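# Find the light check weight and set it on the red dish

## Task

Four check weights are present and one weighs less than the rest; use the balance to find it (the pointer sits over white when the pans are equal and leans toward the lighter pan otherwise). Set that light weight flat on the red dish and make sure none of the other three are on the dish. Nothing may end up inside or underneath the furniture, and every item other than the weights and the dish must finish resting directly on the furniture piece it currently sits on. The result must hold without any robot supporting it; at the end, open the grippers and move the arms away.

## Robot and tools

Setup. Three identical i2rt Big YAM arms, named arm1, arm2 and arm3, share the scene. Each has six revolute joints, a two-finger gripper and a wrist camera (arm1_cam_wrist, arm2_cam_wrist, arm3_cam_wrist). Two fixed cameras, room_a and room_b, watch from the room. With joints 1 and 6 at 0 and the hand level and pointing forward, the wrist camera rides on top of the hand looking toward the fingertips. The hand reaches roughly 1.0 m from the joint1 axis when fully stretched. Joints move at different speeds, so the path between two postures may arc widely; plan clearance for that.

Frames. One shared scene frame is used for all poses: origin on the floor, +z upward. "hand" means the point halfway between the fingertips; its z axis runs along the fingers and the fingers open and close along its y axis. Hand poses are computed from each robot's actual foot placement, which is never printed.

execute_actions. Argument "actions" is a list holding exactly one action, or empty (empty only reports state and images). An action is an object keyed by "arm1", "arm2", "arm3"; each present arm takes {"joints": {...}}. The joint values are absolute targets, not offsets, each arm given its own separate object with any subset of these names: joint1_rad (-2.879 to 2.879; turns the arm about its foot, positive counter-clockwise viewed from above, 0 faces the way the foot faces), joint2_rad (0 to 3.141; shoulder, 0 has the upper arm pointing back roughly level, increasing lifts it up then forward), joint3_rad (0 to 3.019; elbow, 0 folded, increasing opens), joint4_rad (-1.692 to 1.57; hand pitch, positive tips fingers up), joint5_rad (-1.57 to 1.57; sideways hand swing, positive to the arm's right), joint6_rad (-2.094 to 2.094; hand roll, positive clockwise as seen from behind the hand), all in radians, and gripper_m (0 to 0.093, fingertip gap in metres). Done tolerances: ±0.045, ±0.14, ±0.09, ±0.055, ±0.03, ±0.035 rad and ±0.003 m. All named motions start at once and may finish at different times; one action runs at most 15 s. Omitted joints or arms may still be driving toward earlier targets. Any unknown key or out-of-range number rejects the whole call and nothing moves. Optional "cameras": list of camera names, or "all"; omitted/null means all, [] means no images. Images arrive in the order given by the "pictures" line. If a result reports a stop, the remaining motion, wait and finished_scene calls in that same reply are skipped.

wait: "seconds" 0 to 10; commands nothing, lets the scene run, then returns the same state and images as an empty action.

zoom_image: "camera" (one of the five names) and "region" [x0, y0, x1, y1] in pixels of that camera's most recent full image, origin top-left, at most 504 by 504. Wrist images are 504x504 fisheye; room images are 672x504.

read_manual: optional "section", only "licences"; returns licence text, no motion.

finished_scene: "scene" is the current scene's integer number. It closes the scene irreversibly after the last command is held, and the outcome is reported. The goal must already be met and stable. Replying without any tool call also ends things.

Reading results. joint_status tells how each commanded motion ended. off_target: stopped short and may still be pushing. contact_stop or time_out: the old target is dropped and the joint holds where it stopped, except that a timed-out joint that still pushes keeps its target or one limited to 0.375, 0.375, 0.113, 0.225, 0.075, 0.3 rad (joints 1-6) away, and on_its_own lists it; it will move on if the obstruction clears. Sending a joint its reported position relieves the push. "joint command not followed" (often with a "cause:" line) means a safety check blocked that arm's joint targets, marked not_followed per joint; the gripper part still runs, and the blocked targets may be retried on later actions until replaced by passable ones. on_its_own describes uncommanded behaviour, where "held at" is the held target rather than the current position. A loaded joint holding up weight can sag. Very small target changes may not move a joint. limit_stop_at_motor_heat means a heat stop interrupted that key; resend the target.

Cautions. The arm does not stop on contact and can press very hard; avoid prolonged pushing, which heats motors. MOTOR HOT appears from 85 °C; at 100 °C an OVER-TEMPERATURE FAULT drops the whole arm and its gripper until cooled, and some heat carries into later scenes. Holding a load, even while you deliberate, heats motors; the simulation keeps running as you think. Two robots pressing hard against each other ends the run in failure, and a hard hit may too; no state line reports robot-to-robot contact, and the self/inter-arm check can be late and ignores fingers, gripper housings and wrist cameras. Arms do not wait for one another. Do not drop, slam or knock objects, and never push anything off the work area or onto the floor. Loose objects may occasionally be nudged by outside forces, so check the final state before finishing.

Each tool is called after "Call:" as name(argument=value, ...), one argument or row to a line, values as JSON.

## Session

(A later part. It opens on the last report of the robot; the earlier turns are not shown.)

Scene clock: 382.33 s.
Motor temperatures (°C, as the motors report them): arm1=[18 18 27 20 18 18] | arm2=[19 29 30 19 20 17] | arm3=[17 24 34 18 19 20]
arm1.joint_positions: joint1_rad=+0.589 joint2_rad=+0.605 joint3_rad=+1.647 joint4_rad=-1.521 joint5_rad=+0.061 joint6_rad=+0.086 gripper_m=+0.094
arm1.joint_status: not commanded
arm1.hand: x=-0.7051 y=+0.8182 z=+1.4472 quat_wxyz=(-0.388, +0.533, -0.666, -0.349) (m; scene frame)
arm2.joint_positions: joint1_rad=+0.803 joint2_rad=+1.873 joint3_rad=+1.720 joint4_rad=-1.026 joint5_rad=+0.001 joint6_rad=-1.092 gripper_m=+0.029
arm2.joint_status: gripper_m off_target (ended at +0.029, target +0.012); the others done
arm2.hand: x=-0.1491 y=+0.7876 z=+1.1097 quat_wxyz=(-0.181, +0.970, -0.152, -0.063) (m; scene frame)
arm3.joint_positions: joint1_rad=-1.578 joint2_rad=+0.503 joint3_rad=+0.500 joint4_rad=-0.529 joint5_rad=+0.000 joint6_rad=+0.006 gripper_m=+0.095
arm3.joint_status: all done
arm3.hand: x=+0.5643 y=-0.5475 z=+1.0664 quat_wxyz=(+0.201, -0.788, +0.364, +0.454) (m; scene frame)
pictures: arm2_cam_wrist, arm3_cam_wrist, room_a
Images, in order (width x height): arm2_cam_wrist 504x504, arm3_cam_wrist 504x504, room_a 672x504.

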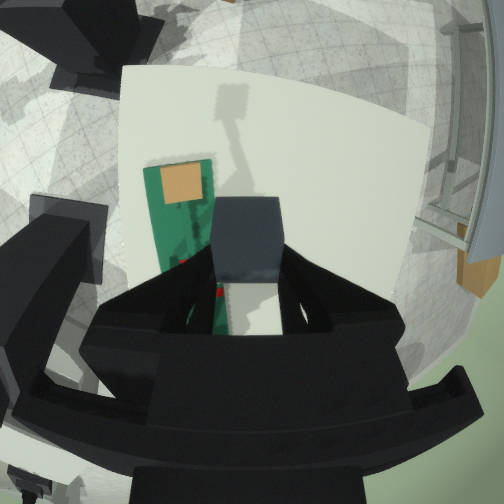

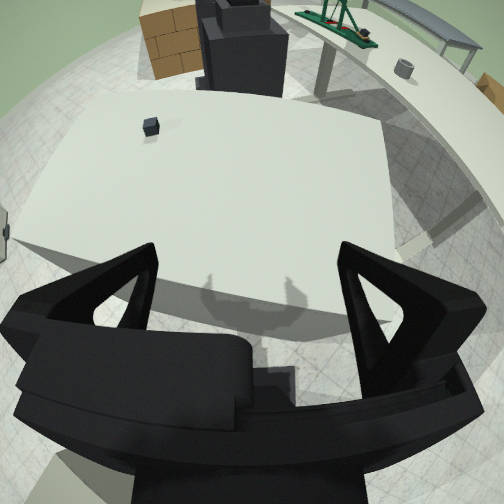

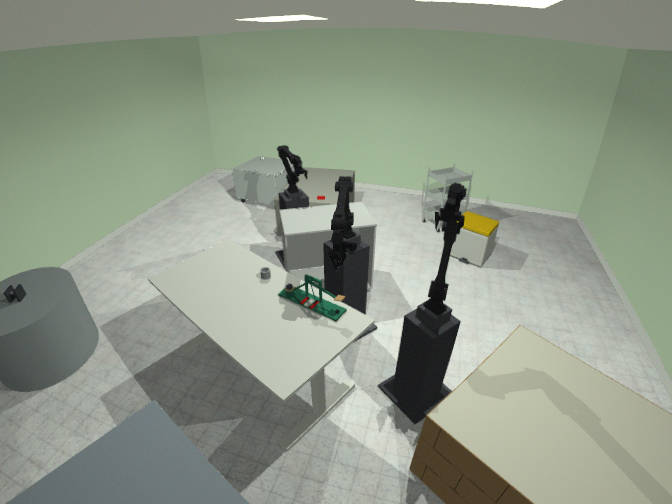

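Call:
execute_actions(
  actions=[
    {"arm2": {"joints": {"joint1_rad": -1.78, "joint2_rad": 2.0, "joint3_rad": 1.677, "joint4_rad": -1.155, "joint6_rad": 0}}},
  ],
  cameras=["arm2_cam_wrist", "arm3_cam_wrist", "room_a"],
)

Call:
execute_actions(
  actions=[
    {"arm2": {"joints": {"joint2_rad": 2.25}}},
  ],
  cameras=["arm2_cam_wrist", "arm3_cam_wrist", "room_a", "room_b"],
)

Scene clock: 410.67 s.
Motor temperatures (°C, as the motors report them): arm1=[18 18 27 20 18 18] | arm2=[19 28 32 19 20 17] | arm3=[17 22 36 19 19 20]
arm1.joint_positions: joint1_rad=+0.589 joint2_rad=+0.605 joint3_rad=+1.647 joint4_rad=-1.521 joint5_rad=+0.061 joint6_rad=+0.086 gripper_m=+0.094
arm1.joint_status: not commanded
arm1.hand: x=-0.7051 y=+0.8182 z=+1.4472 quat_wxyz=(-0.388, +0.533, -0.666, -0.349) (m; scene frame)
arm2.joint_positions: joint1_rad=-1.791 joint2_rad=+2.005 joint3_rad=+1.670 joint4_rad=-1.144 joint5_rad=+0.002 joint6_rad=-0.007 gripper_m=+0.029
arm2.joint_status: all done
arm2.hand: x=+0.3724 y=-0.3474 z=+1.0052 quat_wxyz=(-0.042, -0.411, -0.910, +0.024) (m; scene frame)
arm3.joint_positions: joint1_rad=-1.578 joint2_rad=+0.503 joint3_rad=+0.500 joint4_rad=-0.529 joint5_rad=+0.000 joint6_rad=+0.006 gripper_m=+0.095
arm3.joint_status: not commanded
arm3.hand: x=+0.5643 y=-0.5475 z=+1.0664 quat_wxyz=(+0.201, -0.788, +0.364, +0.454) (m; scene frame)
pictures: arm2_cam_wrist, arm3_cam_wrist, room_a
Images, in order (width x height): arm2_cam_wrist 504x504, arm3_cam_wrist 504x504, room_a 672x504.

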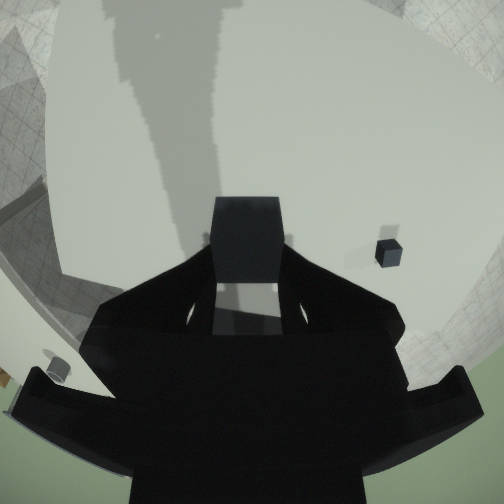

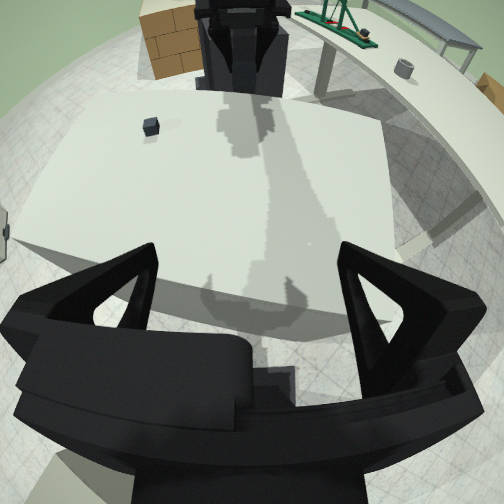

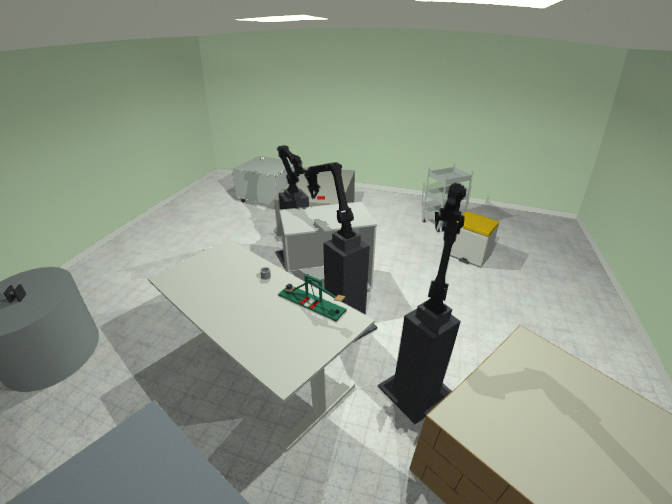

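Scene clock: 411.83 s.
Motor temperatures (°C, as the motors report them): arm1=[18 18 27 20 18 18] | arm2=[19 28 32 19 20 17] | arm3=[17 22 36 19 19 20]
arm1.joint_positions: joint1_rad=+0.589 joint2_rad=+0.605 joint3_rad=+1.647 joint4_rad=-1.521 joint5_rad=+0.061 joint6_rad=+0.086 gripper_m=+0.094
arm1.joint_status: not commanded
arm1.hand: x=-0.7051 y=+0.8182 z=+1.4472 quat_wxyz=(-0.388, +0.533, -0.666, -0.349) (m; scene frame)
arm2.joint_positions: joint1_rad=-1.791 joint2_rad=+2.262 joint3_rad=+1.658 joint4_rad=-1.147 joint5_rad=+0.002 joint6_rad=-0.007 gripper_m=+0.029
arm2.joint_status: all done
arm2.hand: x=+0.3456 y=-0.3182 z=+0.8498 quat_wxyz=(+0.082, -0.410, -0.908, -0.033) (m; scene frame)
arm3.joint_positions: joint1_rad=-1.578 joint2_rad=+0.503 joint3_rad=+0.500 joint4_rad=-0.529 joint5_rad=+0.000 joint6_rad=+0.006 gripper_m=+0.095
arm3.joint_status: not commanded
arm3.hand: x=+0.5643 y=-0.5475 z=+1.0664 quat_wxyz=(+0.201, -0.788, +0.364, +0.454) (m; scene frame)
pictures: arm2_cam_wrist, arm3_cam_wrist, room_a, room_b
Images, in order (width x height): arm2_cam_wrist 504x504, arm3_cam_wrist 504x504, room_a 672x504, room_b 672x504.

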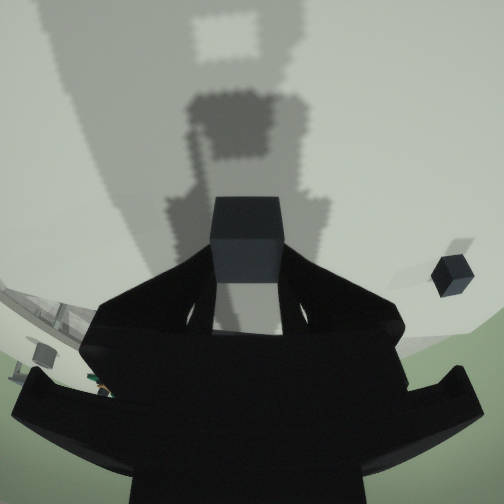

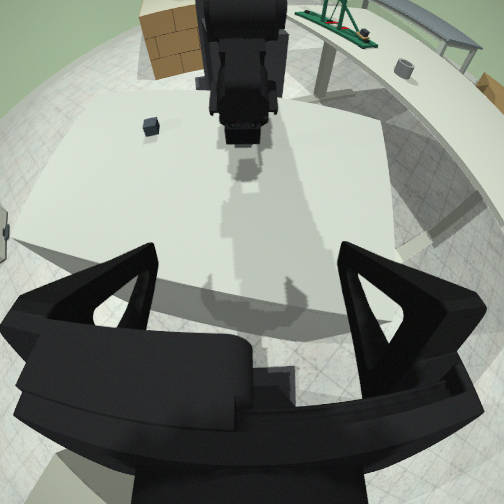

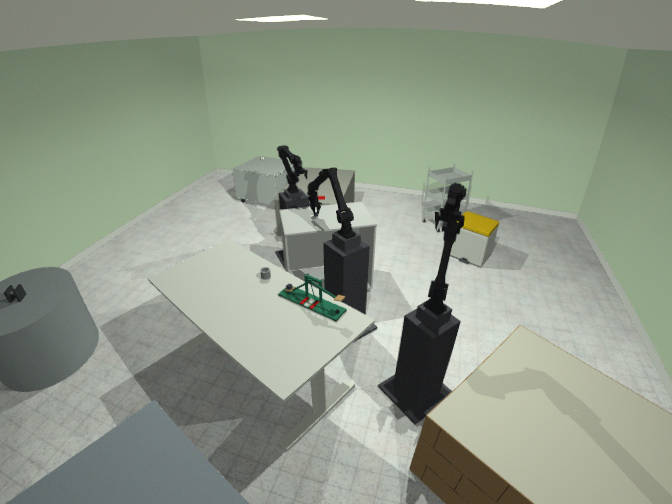

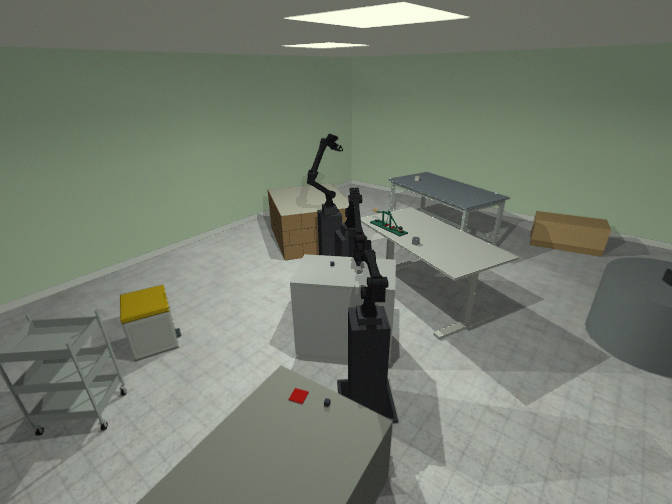

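Call:
zoom_image(
  camera="room_a",
  region=[285, 170, 355, 240],
)

Call:
zoom_image(
  camera="room_b",
  region=[320, 220, 390, 290],
)

Region (285, 170, 355, 240) of room_a's 672x504 image, scaled by 7.200, with more detail than that image has.

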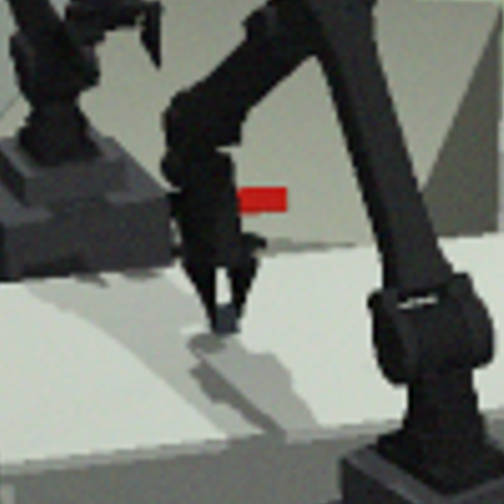

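Region (320, 220, 390, 290) of room_b's 672x504 image, scaled by 7.200, with more detail than that image has.

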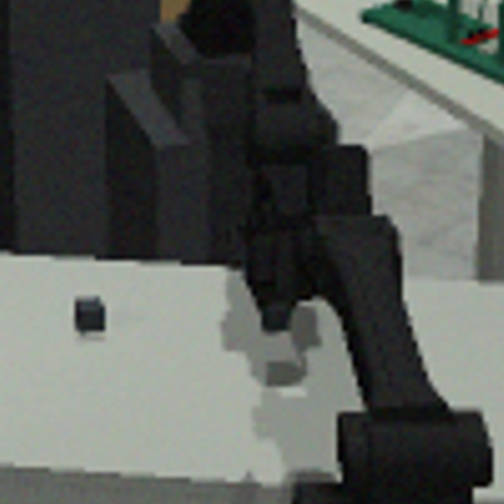

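Call:
execute_actions(
  actions=[
    {"arm2": {"joints": {"joint2_rad": 2.262, "joint3_rad": 1.57, "joint4_rad": -0.99}}},
  ],
  cameras=["arm2_cam_wrist", "arm3_cam_wrist", "room_a", "room_b"],
)

Call:
zoom_image(
  camera="room_a",
  region=[295, 190, 345, 240],
)

Call:
zoom_image(
  camera="room_b",
  region=[325, 240, 375, 290],
)

Scene clock: 438.60 s.
Motor temperatures (°C, as the motors report them): arm1=[18 18 27 20 18 18] | arm2=[19 30 31 19 20 17] | arm3=[17 22 37 19 19 20]
arm1.joint_positions: joint1_rad=+0.589 joint2_rad=+0.605 joint3_rad=+1.647 joint4_rad=-1.521 joint5_rad=+0.061 joint6_rad=+0.086 gripper_m=+0.094
arm1.joint_status: not commanded
arm1.hand: x=-0.7051 y=+0.8182 z=+1.4472 quat_wxyz=(-0.388, +0.533, -0.666, -0.349) (m; scene frame)
arm2.joint_positions: joint1_rad=-1.791 joint2_rad=+2.262 joint3_rad=+1.564 joint4_rad=-1.000 joint5_rad=+0.002 joint6_rad=-0.007 gripper_m=+0.029
arm2.joint_status: all done
arm2.hand: x=+0.3396 y=-0.3117 z=+0.8194 quat_wxyz=(+0.058, -0.411, -0.910, -0.022) (m; scene frame)
arm3.joint_positions: joint1_rad=-1.578 joint2_rad=+0.503 joint3_rad=+0.500 joint4_rad=-0.529 joint5_rad=+0.000 joint6_rad=+0.006 gripper_m=+0.095
arm3.joint_status: not commanded
arm3.hand: x=+0.5643 y=-0.5475 z=+1.0664 quat_wxyz=(+0.201, -0.788, +0.364, +0.454) (m; scene frame)
pictures: arm2_cam_wrist, arm3_cam_wrist, room_a, room_b
Images, in order (width x height): arm2_cam_wrist 504x504, arm3_cam_wrist 504x504, room_a 672x504, room_b 672x504.

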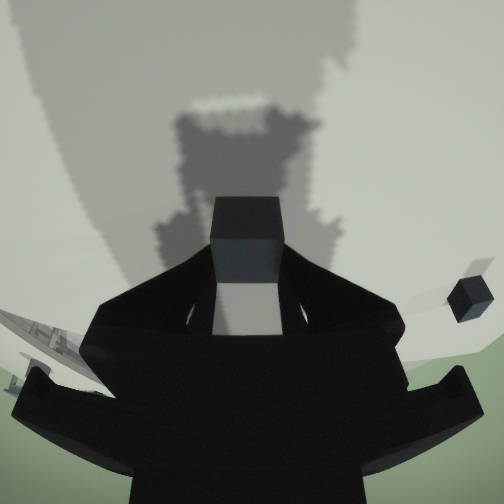

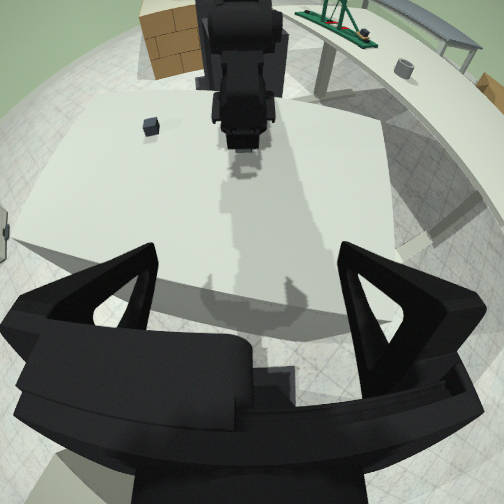

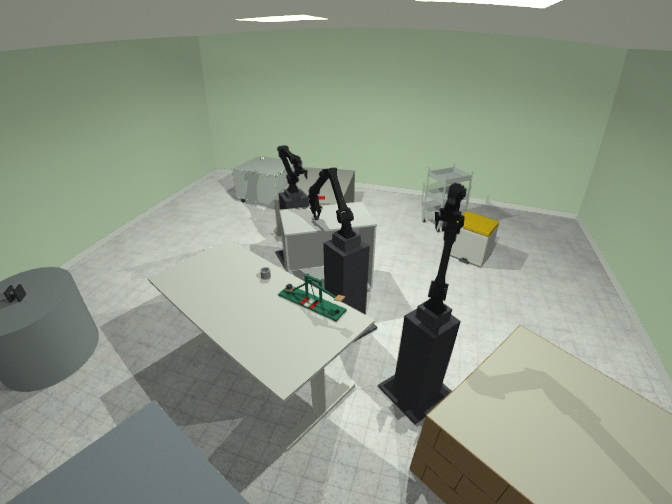

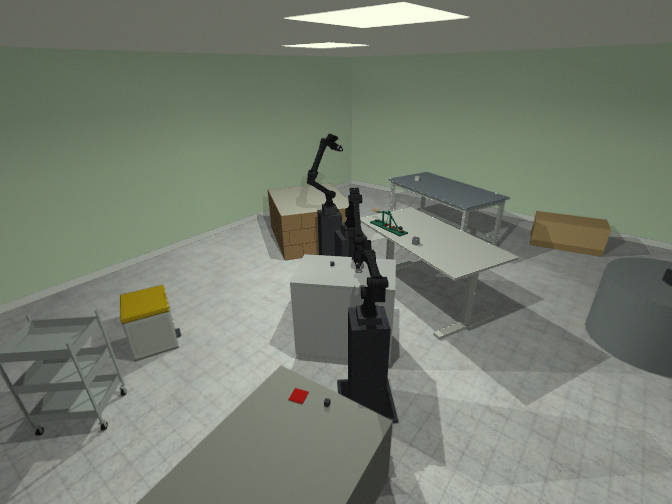

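Region (295, 190, 345, 240) of room_a's 672x504 image, scaled by 10.080, with more detail than that image has.

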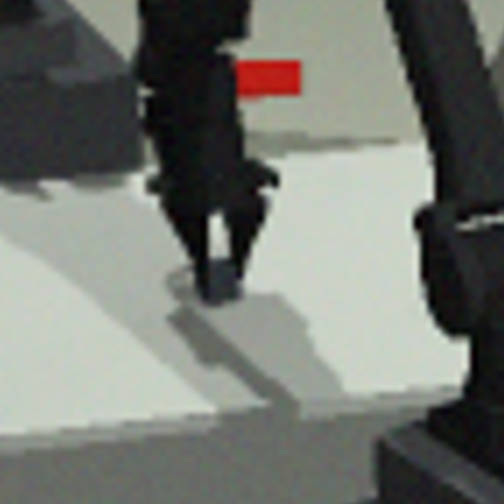

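Region (325, 240, 375, 290) of room_b's 672x504 image, scaled by 10.080, with more detail than that image has.

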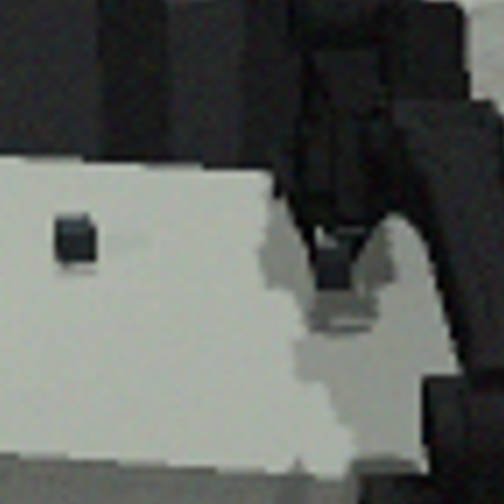

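Call:
execute_actions(
  actions=[
    {"arm2": {"joints": {"joint3_rad": 1.525, "joint4_rad": -0.945}}},
  ],
  cameras=["arm2_cam_wrist", "room_a", "room_b"],
)

Call:
zoom_image(
  camera="room_b",
  region=[325, 240, 375, 290],
)

Scene clock: 464.07 s.
Motor temperatures (°C, as the motors report them): arm1=[18 18 27 20 18 18] | arm2=[19 30 30 19 20 17] | arm3=[17 21 38 19 19 20]
arm1.joint_positions: joint1_rad=+0.589 joint2_rad=+0.605 joint3_rad=+1.647 joint4_rad=-1.521 joint5_rad=+0.061 joint6_rad=+0.086 gripper_m=+0.094
arm1.joint_status: not commanded
arm1.hand: x=-0.7051 y=+0.8182 z=+1.4472 quat_wxyz=(-0.388, +0.533, -0.666, -0.349) (m; scene frame)
arm2.joint_positions: joint1_rad=-1.791 joint2_rad=+2.259 joint3_rad=+1.541 joint4_rad=-0.954 joint5_rad=+0.002 joint6_rad=-0.007 gripper_m=+0.029
arm2.joint_status: all done
arm2.hand: x=+0.3402 y=-0.3123 z=+0.8138 quat_wxyz=(+0.046, -0.411, -0.910, -0.016) (m; scene frame)
arm3.joint_positions: joint1_rad=-1.578 joint2_rad=+0.503 joint3_rad=+0.500 joint4_rad=-0.529 joint5_rad=+0.000 joint6_rad=+0.006 gripper_m=+0.095
arm3.joint_status: not commanded
arm3.hand: x=+0.5643 y=-0.5475 z=+1.0664 quat_wxyz=(+0.201, -0.788, +0.364, +0.454) (m; scene frame)
pictures: arm2_cam_wrist, room_a, room_b
Images, in order (width x height): arm2_cam_wrist 504x504, room_a 672x504, room_b 672x504.

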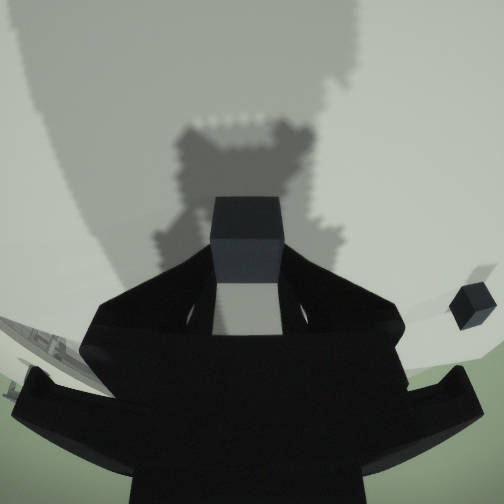

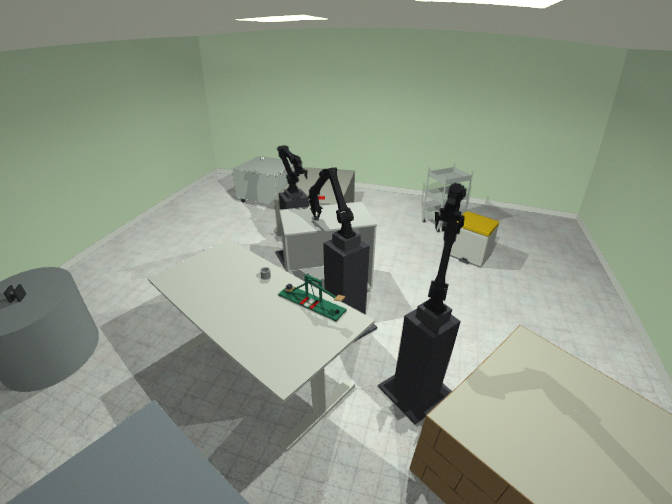

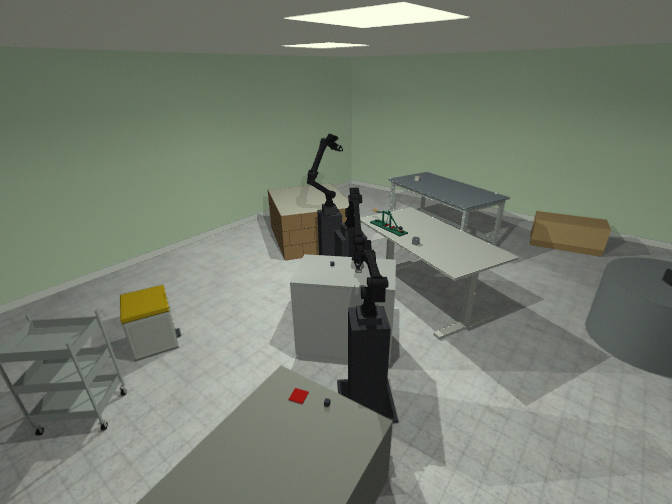

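Region (325, 240, 375, 290) of room_b's 672x504 image, scaled by 10.080, with more detail than that image has.

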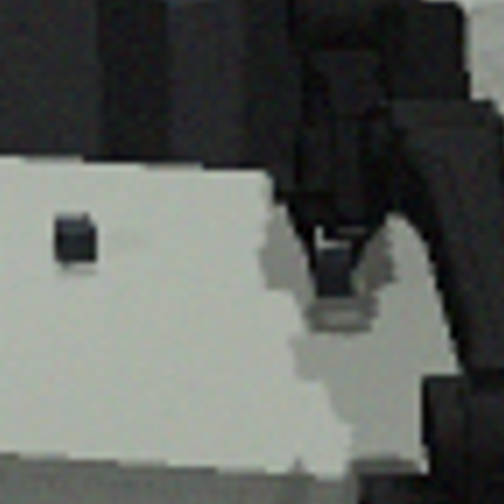

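Call:
execute_actions(
  actions=[
    {"arm2": {"joints": {"joint3_rad": 1.545, "gripper_m": 0.08}}},
  ],
  cameras=["arm2_cam_wrist"],
)

Scene clock: 467.97 s.
Motor temperatures (°C, as the motors report them): arm1=[18 18 27 20 18 18] | arm2=[19 30 29 19 20 17] | arm3=[17 21 38 19 19 20]
arm1.joint_positions: joint1_rad=+0.589 joint2_rad=+0.605 joint3_rad=+1.647 joint4_rad=-1.521 joint5_rad=+0.061 joint6_rad=+0.086 gripper_m=+0.094
arm1.joint_status: not commanded
arm1.hand: x=-0.7051 y=+0.8182 z=+1.4472 quat_wxyz=(-0.388, +0.533, -0.666, -0.349) (m; scene frame)
arm2.joint_positions: joint1_rad=-1.791 joint2_rad=+2.259 joint3_rad=+1.541 joint4_rad=-0.954 joint5_rad=+0.002 joint6_rad=-0.007 gripper_m=+0.080
arm2.joint_status: all done
arm2.hand: x=+0.3402 y=-0.3123 z=+0.8138 quat_wxyz=(+0.046, -0.411, -0.910, -0.016) (m; scene frame)
arm3.joint_positions: joint1_rad=-1.578 joint2_rad=+0.503 joint3_rad=+0.500 joint4_rad=-0.529 joint5_rad=+0.000 joint6_rad=+0.006 gripper_m=+0.095
arm3.joint_status: not commanded
arm3.hand: x=+0.5643 y=-0.5475 z=+1.0664 quat_wxyz=(+0.201, -0.788, +0.364, +0.454) (m; scene frame)
pictures: arm2_cam_wrist
Images, in order (width x height): arm2_cam_wrist 504x504.

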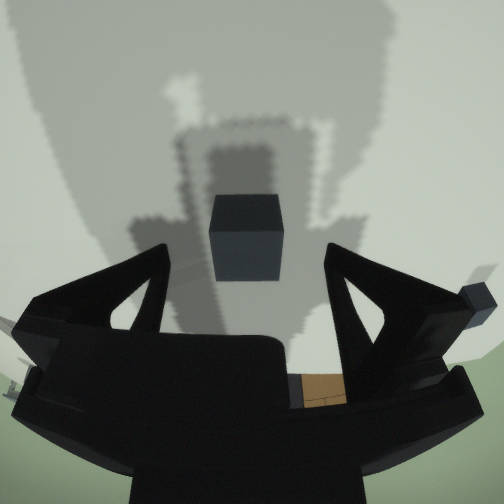

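Call:
execute_actions(
  actions=[
    {"arm2": {"joints": {"joint2_rad": 0.7}}, "arm3": {"joints": {"joint2_rad": 1.15, "joint3_rad": 1.08, "joint4_rad": -1.05}}},
  ],
  cameras=["arm2_cam_wrist", "arm3_cam_wrist", "room_a"],
)

Scene clock: 501.57 s.
Motor temperatures (°C, as the motors report them): arm1=[18 18 27 20 18 18] | arm2=[19 30 29 19 20 17] | arm3=[17 21 40 19 19 20]
arm1.joint_positions: joint1_rad=+0.589 joint2_rad=+0.605 joint3_rad=+1.647 joint4_rad=-1.521 joint5_rad=+0.061 joint6_rad=+0.086 gripper_m=+0.094
arm1.joint_status: not commanded
arm1.hand: x=-0.7051 y=+0.8182 z=+1.4472 quat_wxyz=(-0.388, +0.533, -0.666, -0.349) (m; scene frame)
arm2.joint_positions: joint1_rad=-1.791 joint2_rad=+0.695 joint3_rad=+1.546 joint4_rad=-0.947 joint5_rad=+0.002 joint6_rad=-0.007 gripper_m=+0.080
arm2.joint_status: all done
arm2.hand: x=+0.1417 y=-0.0751 z=+1.6174 quat_wxyz=(-0.611, -0.303, -0.674, +0.284) (m; scene frame)
arm3.joint_positions: joint1_rad=-1.578 joint2_rad=+1.157 joint3_rad=+1.018 joint4_rad=-1.033 joint5_rad=+0.000 joint6_rad=+0.006 gripper_m=+0.095
arm3.joint_status: all done
arm3.hand: x=+0.5058 y=-0.4805 z=+1.0449 quat_wxyz=(+0.078, -0.890, +0.410, +0.183) (m; scene frame)
pictures: arm2_cam_wrist, arm3_cam_wrist, room_a
Images, in order (width x height): arm2_cam_wrist 504x504, arm3_cam_wrist 504x504, room_a 672x504.

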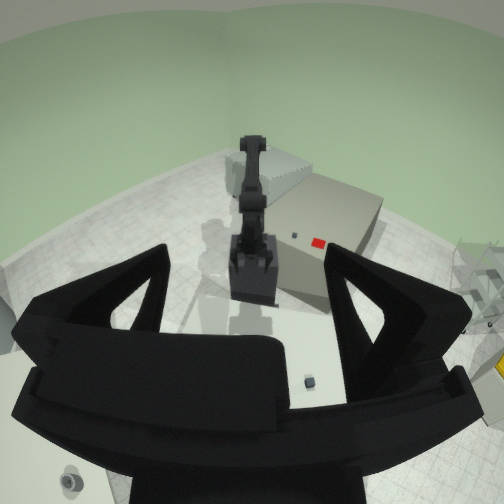

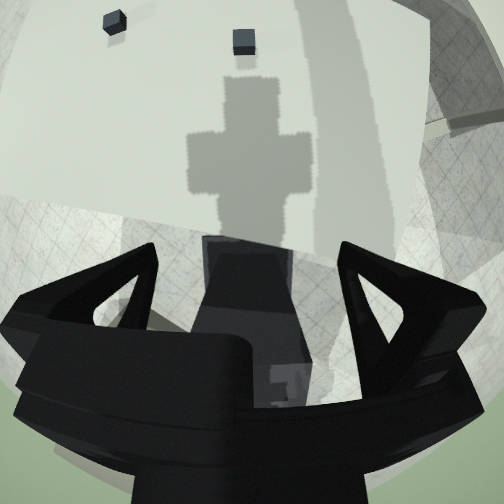

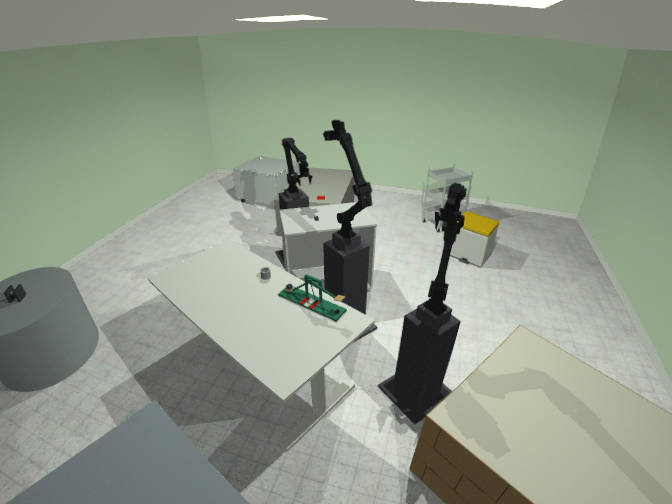

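Call:
execute_actions(
  actions=[
    {"arm3": {"joints": {"joint2_rad": 2.11, "joint3_rad": 1.84, "joint4_rad": -1.24}}},
  ],
  cameras=["arm3_cam_wrist", "room_a"],
)

Scene clock: 514.63 s.
Motor temperatures (°C, as the motors report them): arm1=[18 18 27 20 18 18] | arm2=[19 27 30 20 20 17] | arm3=[17 22 44 19 19 20]
arm1.joint_positions: joint1_rad=+0.589 joint2_rad=+0.605 joint3_rad=+1.647 joint4_rad=-1.521 joint5_rad=+0.061 joint6_rad=+0.086 gripper_m=+0.094
arm1.joint_status: not commanded
arm1.hand: x=-0.7051 y=+0.8182 z=+1.4472 quat_wxyz=(-0.388, +0.533, -0.666, -0.349) (m; scene frame)
arm2.joint_positions: joint1_rad=-1.791 joint2_rad=+0.695 joint3_rad=+1.546 joint4_rad=-0.947 joint5_rad=+0.002 joint6_rad=-0.007 gripper_m=+0.080
arm2.joint_status: not commanded
arm2.hand: x=+0.1417 y=-0.0751 z=+1.6174 quat_wxyz=(-0.611, -0.303, -0.674, +0.284) (m; scene frame)
arm3.joint_positions: joint1_rad=-1.578 joint2_rad=+2.120 joint3_rad=+1.788 joint4_rad=-1.225 joint5_rad=+0.000 joint6_rad=+0.006 gripper_m=+0.095
arm3.joint_status: all done
arm3.hand: x=+0.3494 y=-0.3030 z=+0.8679 quat_wxyz=(-0.001, -0.909, +0.417, +0.009) (m; scene frame)
pictures: arm3_cam_wrist, room_a
Images, in order (width x height): arm3_cam_wrist 504x504, room_a 672x504.

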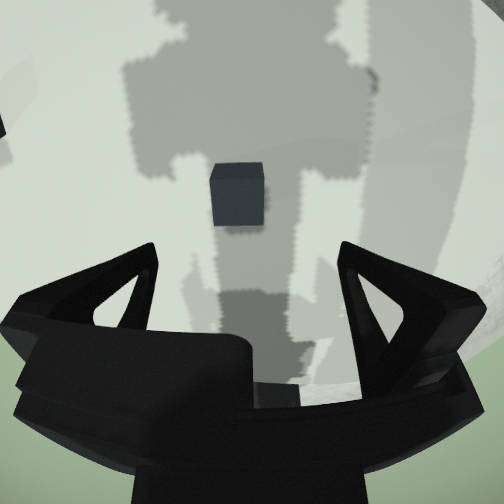

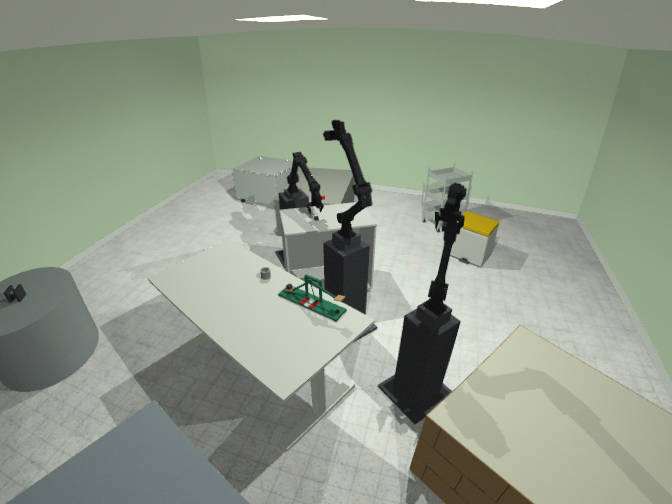

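Call:
execute_actions(
  actions=[
    {"arm3": {"joints": {"joint2_rad": 2.205, "joint4_rad": -1.13, "gripper_m": 0.065}}},
  ],
  cameras=["arm3_cam_wrist", "room_a"],
)

Call:
zoom_image(
  camera="room_a",
  region=[290, 185, 345, 240],
)

Scene clock: 526.83 s.
Motor temperatures (°C, as the motors report them): arm1=[18 18 27 20 18 18] | arm2=[19 26 30 20 20 17] | arm3=[17 25 44 19 19 20]
arm1.joint_positions: joint1_rad=+0.589 joint2_rad=+0.605 joint3_rad=+1.647 joint4_rad=-1.521 joint5_rad=+0.061 joint6_rad=+0.086 gripper_m=+0.094
arm1.joint_status: not commanded
arm1.hand: x=-0.7051 y=+0.8182 z=+1.4472 quat_wxyz=(-0.388, +0.533, -0.666, -0.349) (m; scene frame)
arm2.joint_positions: joint1_rad=-1.791 joint2_rad=+0.695 joint3_rad=+1.546 joint4_rad=-0.947 joint5_rad=+0.002 joint6_rad=-0.007 gripper_m=+0.080
arm2.joint_status: not commanded
arm2.hand: x=+0.1417 y=-0.0751 z=+1.6174 quat_wxyz=(-0.611, -0.303, -0.674, +0.284) (m; scene frame)
arm3.joint_positions: joint1_rad=-1.578 joint2_rad=+2.213 joint3_rad=+1.797 joint4_rad=-1.148 joint5_rad=+0.000 joint6_rad=+0.006 gripper_m=+0.065
arm3.joint_status: all done
arm3.hand: x=+0.3411 y=-0.2942 z=+0.8126 quat_wxyz=(-0.002, -0.909, +0.417, +0.005) (m; scene frame)
pictures: arm3_cam_wrist, room_a
Images, in order (width x height): arm3_cam_wrist 504x504, room_a 672x504.

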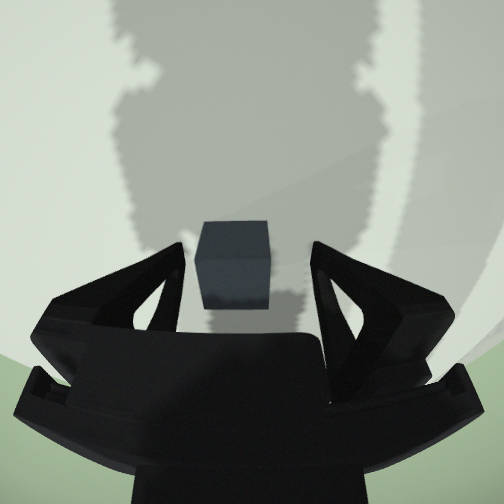

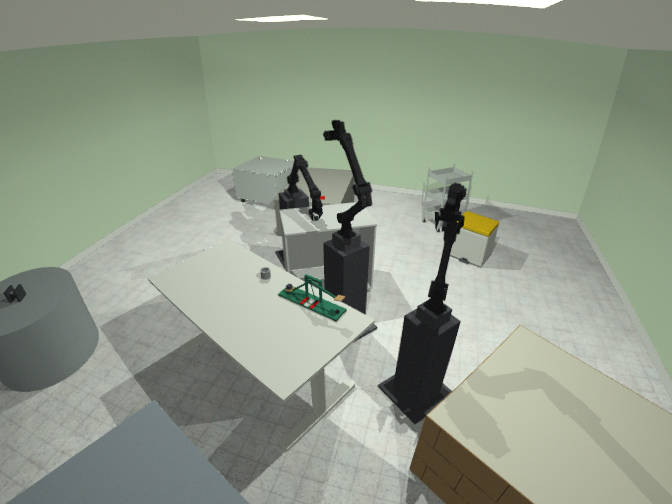

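Region (290, 185, 345, 240) of room_a's 672x504 image, scaled by 9.164, with more detail than that image has.

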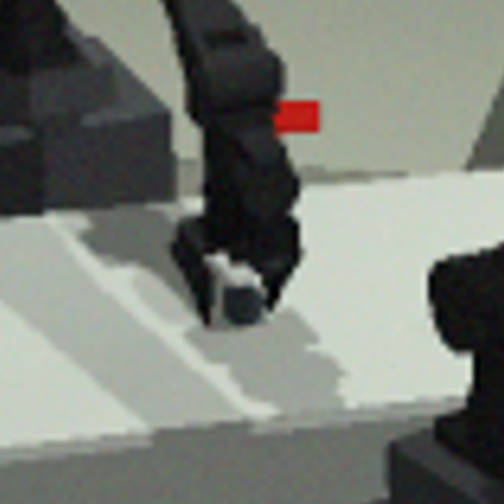

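Good position. Close.

Call:
execute_actions(
  actions=[
    {"arm3": {"joints": {"gripper_m": 0.012}}},
  ],
  cameras=["arm3_cam_wrist"],
)

Scene clock: 530.37 s.
Motor temperatures (°C, as the motors report them): arm1=[18 18 27 20 18 18] | arm2=[19 26 30 20 20 17] | arm3=[17 25 44 19 19 20]
arm1.joint_positions: joint1_rad=+0.589 joint2_rad=+0.605 joint3_rad=+1.647 joint4_rad=-1.521 joint5_rad=+0.061 joint6_rad=+0.086 gripper_m=+0.094
arm1.joint_status: not commanded
arm1.hand: x=-0.7051 y=+0.8182 z=+1.4472 quat_wxyz=(-0.388, +0.533, -0.666, -0.349) (m; scene frame)
arm2.joint_positions: joint1_rad=-1.791 joint2_rad=+0.695 joint3_rad=+1.546 joint4_rad=-0.947 joint5_rad=+0.002 joint6_rad=-0.007 gripper_m=+0.080
arm2.joint_status: not commanded
arm2.hand: x=+0.1417 y=-0.0751 z=+1.6174 quat_wxyz=(-0.611, -0.303, -0.674, +0.284) (m; scene frame)
arm3.joint_positions: joint1_rad=-1.577 joint2_rad=+2.213 joint3_rad=+1.797 joint4_rad=-1.147 joint5_rad=+0.000 joint6_rad=+0.006 gripper_m=+0.030
arm3.joint_status: gripper_m off_target (ended at +0.030, target +0.012)
arm3.hand: x=+0.3407 y=-0.2942 z=+0.8126 quat_wxyz=(-0.002, -0.909, +0.417, +0.006) (m; scene frame)
pictures: arm3_cam_wrist
Images, in order (width x height): arm3_cam_wrist 504x504.

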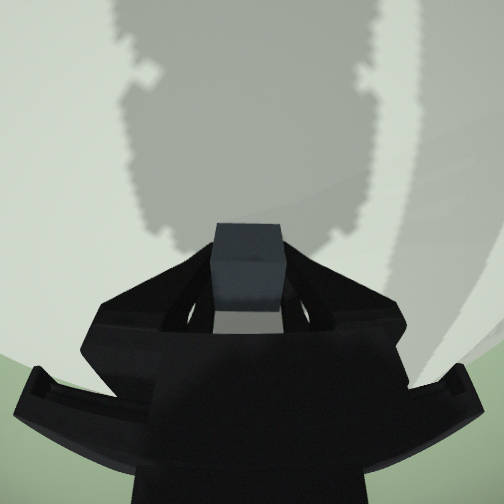

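Call:
execute_actions(
  actions=[
    {"arm3": {"joints": {"joint1_rad": 0.68, "joint2_rad": 1.95}}},
  ],
  cameras=["arm3_cam_wrist", "room_b"],
)

Scene clock: 538.57 s.
Motor temperatures (°C, as the motors report them): arm1=[18 18 27 20 18 18] | arm2=[19 25 30 20 20 17] | arm3=[17 26 43 19 19 20]
arm1.joint_positions: joint1_rad=+0.589 joint2_rad=+0.605 joint3_rad=+1.647 joint4_rad=-1.521 joint5_rad=+0.061 joint6_rad=+0.086 gripper_m=+0.094
arm1.joint_status: not commanded
arm1.hand: x=-0.7051 y=+0.8182 z=+1.4472 quat_wxyz=(-0.388, +0.533, -0.666, -0.349) (m; scene frame)
arm2.joint_positions: joint1_rad=-1.791 joint2_rad=+0.695 joint3_rad=+1.546 joint4_rad=-0.947 joint5_rad=+0.002 joint6_rad=-0.007 gripper_m=+0.080
arm2.joint_status: not commanded
arm2.hand: x=+0.1417 y=-0.0751 z=+1.6174 quat_wxyz=(-0.611, -0.303, -0.674, +0.284) (m; scene frame)
arm3.joint_positions: joint1_rad=+0.680 joint2_rad=+1.975 joint3_rad=+1.829 joint4_rad=-1.130 joint5_rad=-0.002 joint6_rad=+0.006 gripper_m=+0.030
arm3.joint_status: all done
arm3.hand: x=+0.6570 y=-1.4602 z=+0.9844 quat_wxyz=(-0.095, -0.757, -0.636, +0.116) (m; scene frame)
pictures: arm3_cam_wrist, room_b
Images, in order (width x height): arm3_cam_wrist 504x504, room_b 672x504.

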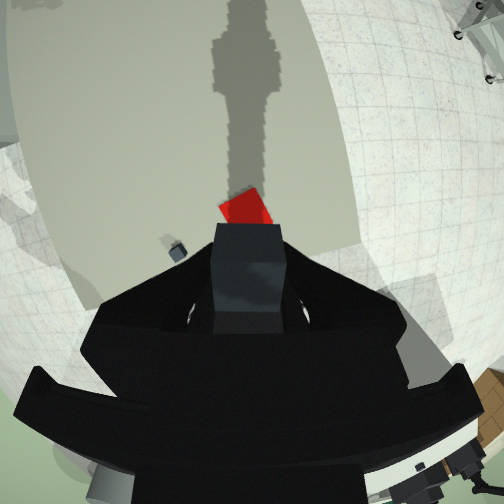

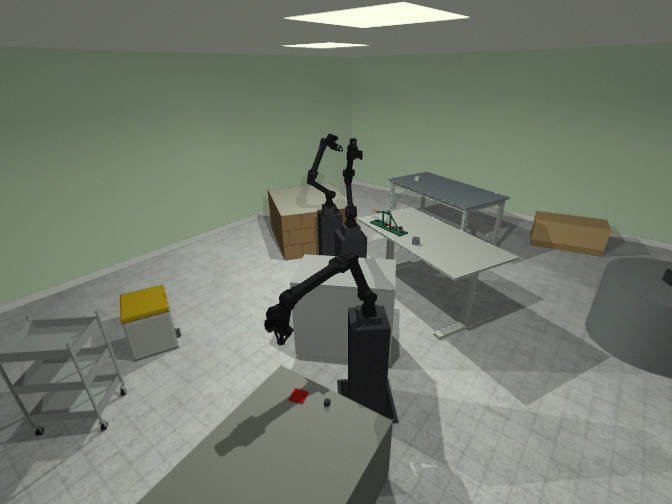

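Call:
execute_actions(
  actions=[
    {"arm3": {"joints": {"joint2_rad": 2.462, "joint3_rad": 1.635, "joint4_rad": -0.705}}},
  ],
  cameras=["arm3_cam_wrist", "room_b"],
)

Call:
zoom_image(
  camera="room_b",
  region=[260, 340, 340, 420],
)

Scene clock: 554.87 s.
Motor temperatures (°C, as the motors report them): arm1=[18 18 28 20 18 18] | arm2=[19 24 30 20 20 17] | arm3=[17 27 42 19 19 20]
arm1.joint_positions: joint1_rad=+0.589 joint2_rad=+0.605 joint3_rad=+1.647 joint4_rad=-1.521 joint5_rad=+0.061 joint6_rad=+0.086 gripper_m=+0.094
arm1.joint_status: not commanded
arm1.hand: x=-0.7051 y=+0.8182 z=+1.4472 quat_wxyz=(-0.388, +0.533, -0.666, -0.349) (m; scene frame)
arm2.joint_positions: joint1_rad=-1.791 joint2_rad=+0.695 joint3_rad=+1.546 joint4_rad=-0.947 joint5_rad=+0.002 joint6_rad=-0.007 gripper_m=+0.080
arm2.joint_status: not commanded
arm2.hand: x=+0.1417 y=-0.0751 z=+1.6174 quat_wxyz=(-0.611, -0.303, -0.674, +0.284) (m; scene frame)
arm3.joint_positions: joint1_rad=+0.680 joint2_rad=+2.461 joint3_rad=+1.607 joint4_rad=-0.718 joint5_rad=-0.002 joint6_rad=+0.006 gripper_m=+0.030
arm3.joint_status: all done
arm3.hand: x=+0.6666 y=-1.3898 z=+0.6050 quat_wxyz=(+0.000, -0.766, -0.643, +0.003) (m; scene frame)
pictures: arm3_cam_wrist, room_b
Images, in order (width x height): arm3_cam_wrist 504x504, room_b 672x504.

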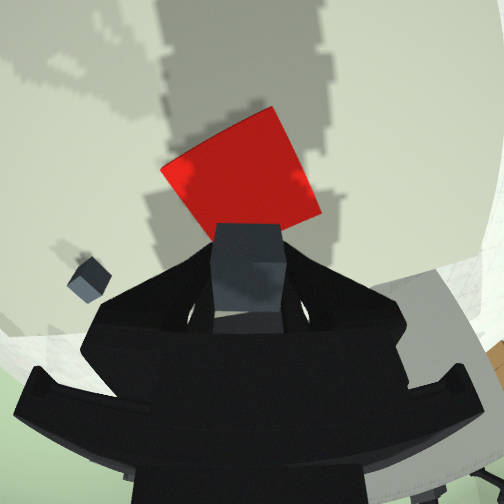

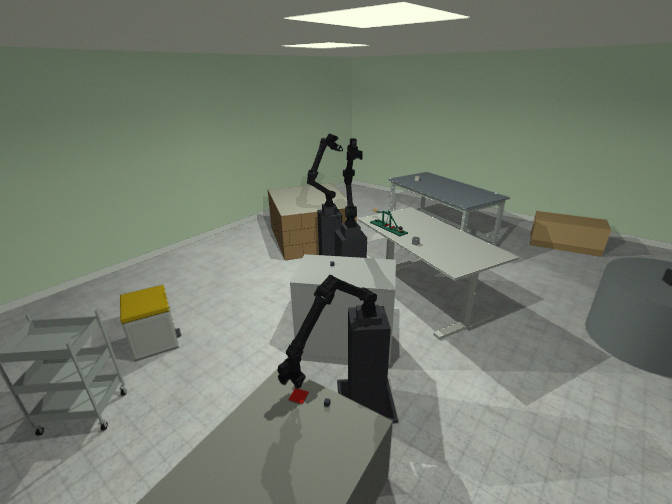

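Region (260, 340, 340, 420) of room_b's 672x504 image, scaled by 6.300, with more detail than that image has.

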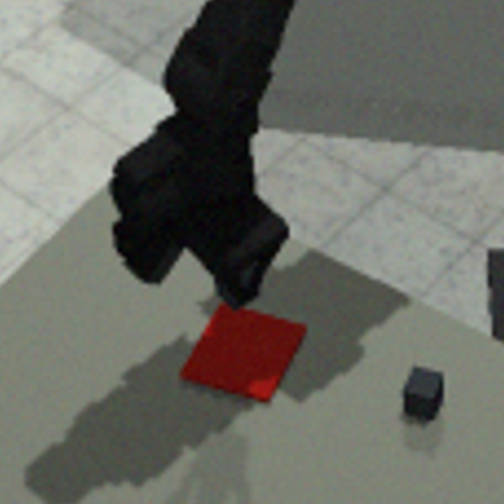

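Call:
execute_actions(
  actions=[
    {"arm3": {"joints": {"joint2_rad": 2.578, "joint3_rad": 1.72, "joint4_rad": -0.655}}},
  ],
  cameras=["arm3_cam_wrist", "room_b"],
)

Call:
zoom_image(
  camera="room_b",
  region=[270, 360, 330, 420],
)

Scene clock: 578.70 s.
Motor temperatures (°C, as the motors report them): arm1=[18 18 28 20 18 18] | arm2=[19 24 30 20 20 17] | arm3=[17 28 39 19 19 20]
arm1.joint_positions: joint1_rad=+0.589 joint2_rad=+0.605 joint3_rad=+1.647 joint4_rad=-1.521 joint5_rad=+0.061 joint6_rad=+0.086 gripper_m=+0.094
arm1.joint_status: not commanded
arm1.hand: x=-0.7051 y=+0.8182 z=+1.4472 quat_wxyz=(-0.388, +0.533, -0.666, -0.349) (m; scene frame)
arm2.joint_positions: joint1_rad=-1.791 joint2_rad=+0.695 joint3_rad=+1.546 joint4_rad=-0.947 joint5_rad=+0.002 joint6_rad=-0.007 gripper_m=+0.080
arm2.joint_status: not commanded
arm2.hand: x=+0.1417 y=-0.0751 z=+1.6174 quat_wxyz=(-0.611, -0.303, -0.674, +0.284) (m; scene frame)
arm3.joint_positions: joint1_rad=+0.680 joint2_rad=+2.590 joint3_rad=+1.692 joint4_rad=-0.665 joint5_rad=-0.002 joint6_rad=+0.006 gripper_m=+0.030
arm3.joint_status: all done
arm3.hand: x=+0.6645 y=-1.4004 z=+0.5495 quat_wxyz=(-0.003, -0.766, -0.643, +0.007) (m; scene frame)
pictures: arm3_cam_wrist, room_b
Images, in order (width x height): arm3_cam_wrist 504x504, room_b 672x504.

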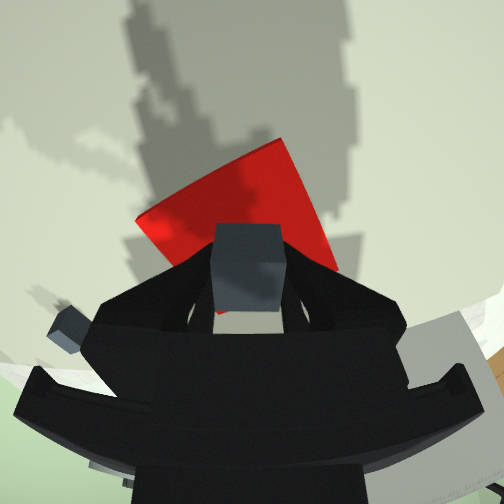

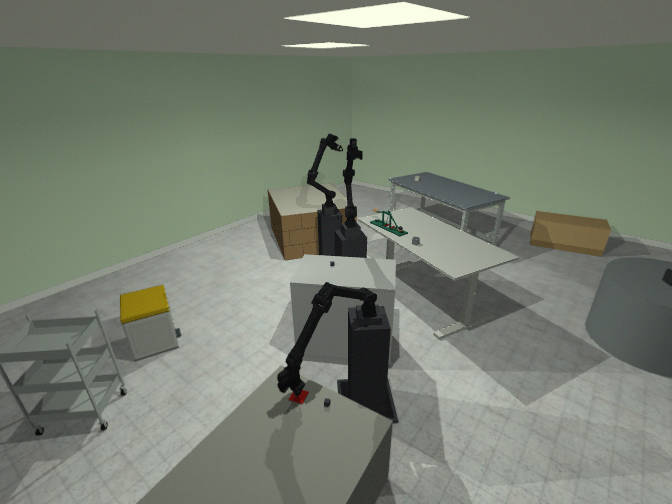

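Region (270, 360, 330, 420) of room_b's 672x504 image, scaled by 8.400, with more detail than that image has.

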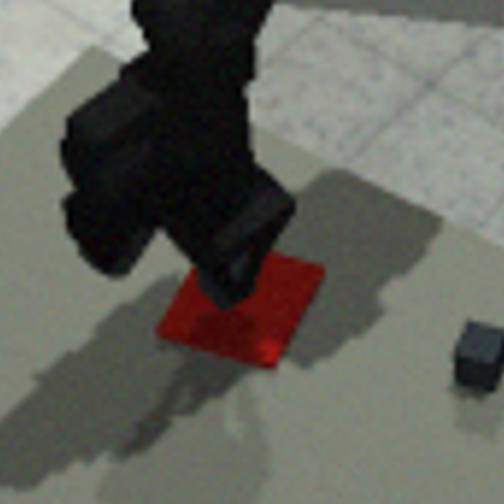

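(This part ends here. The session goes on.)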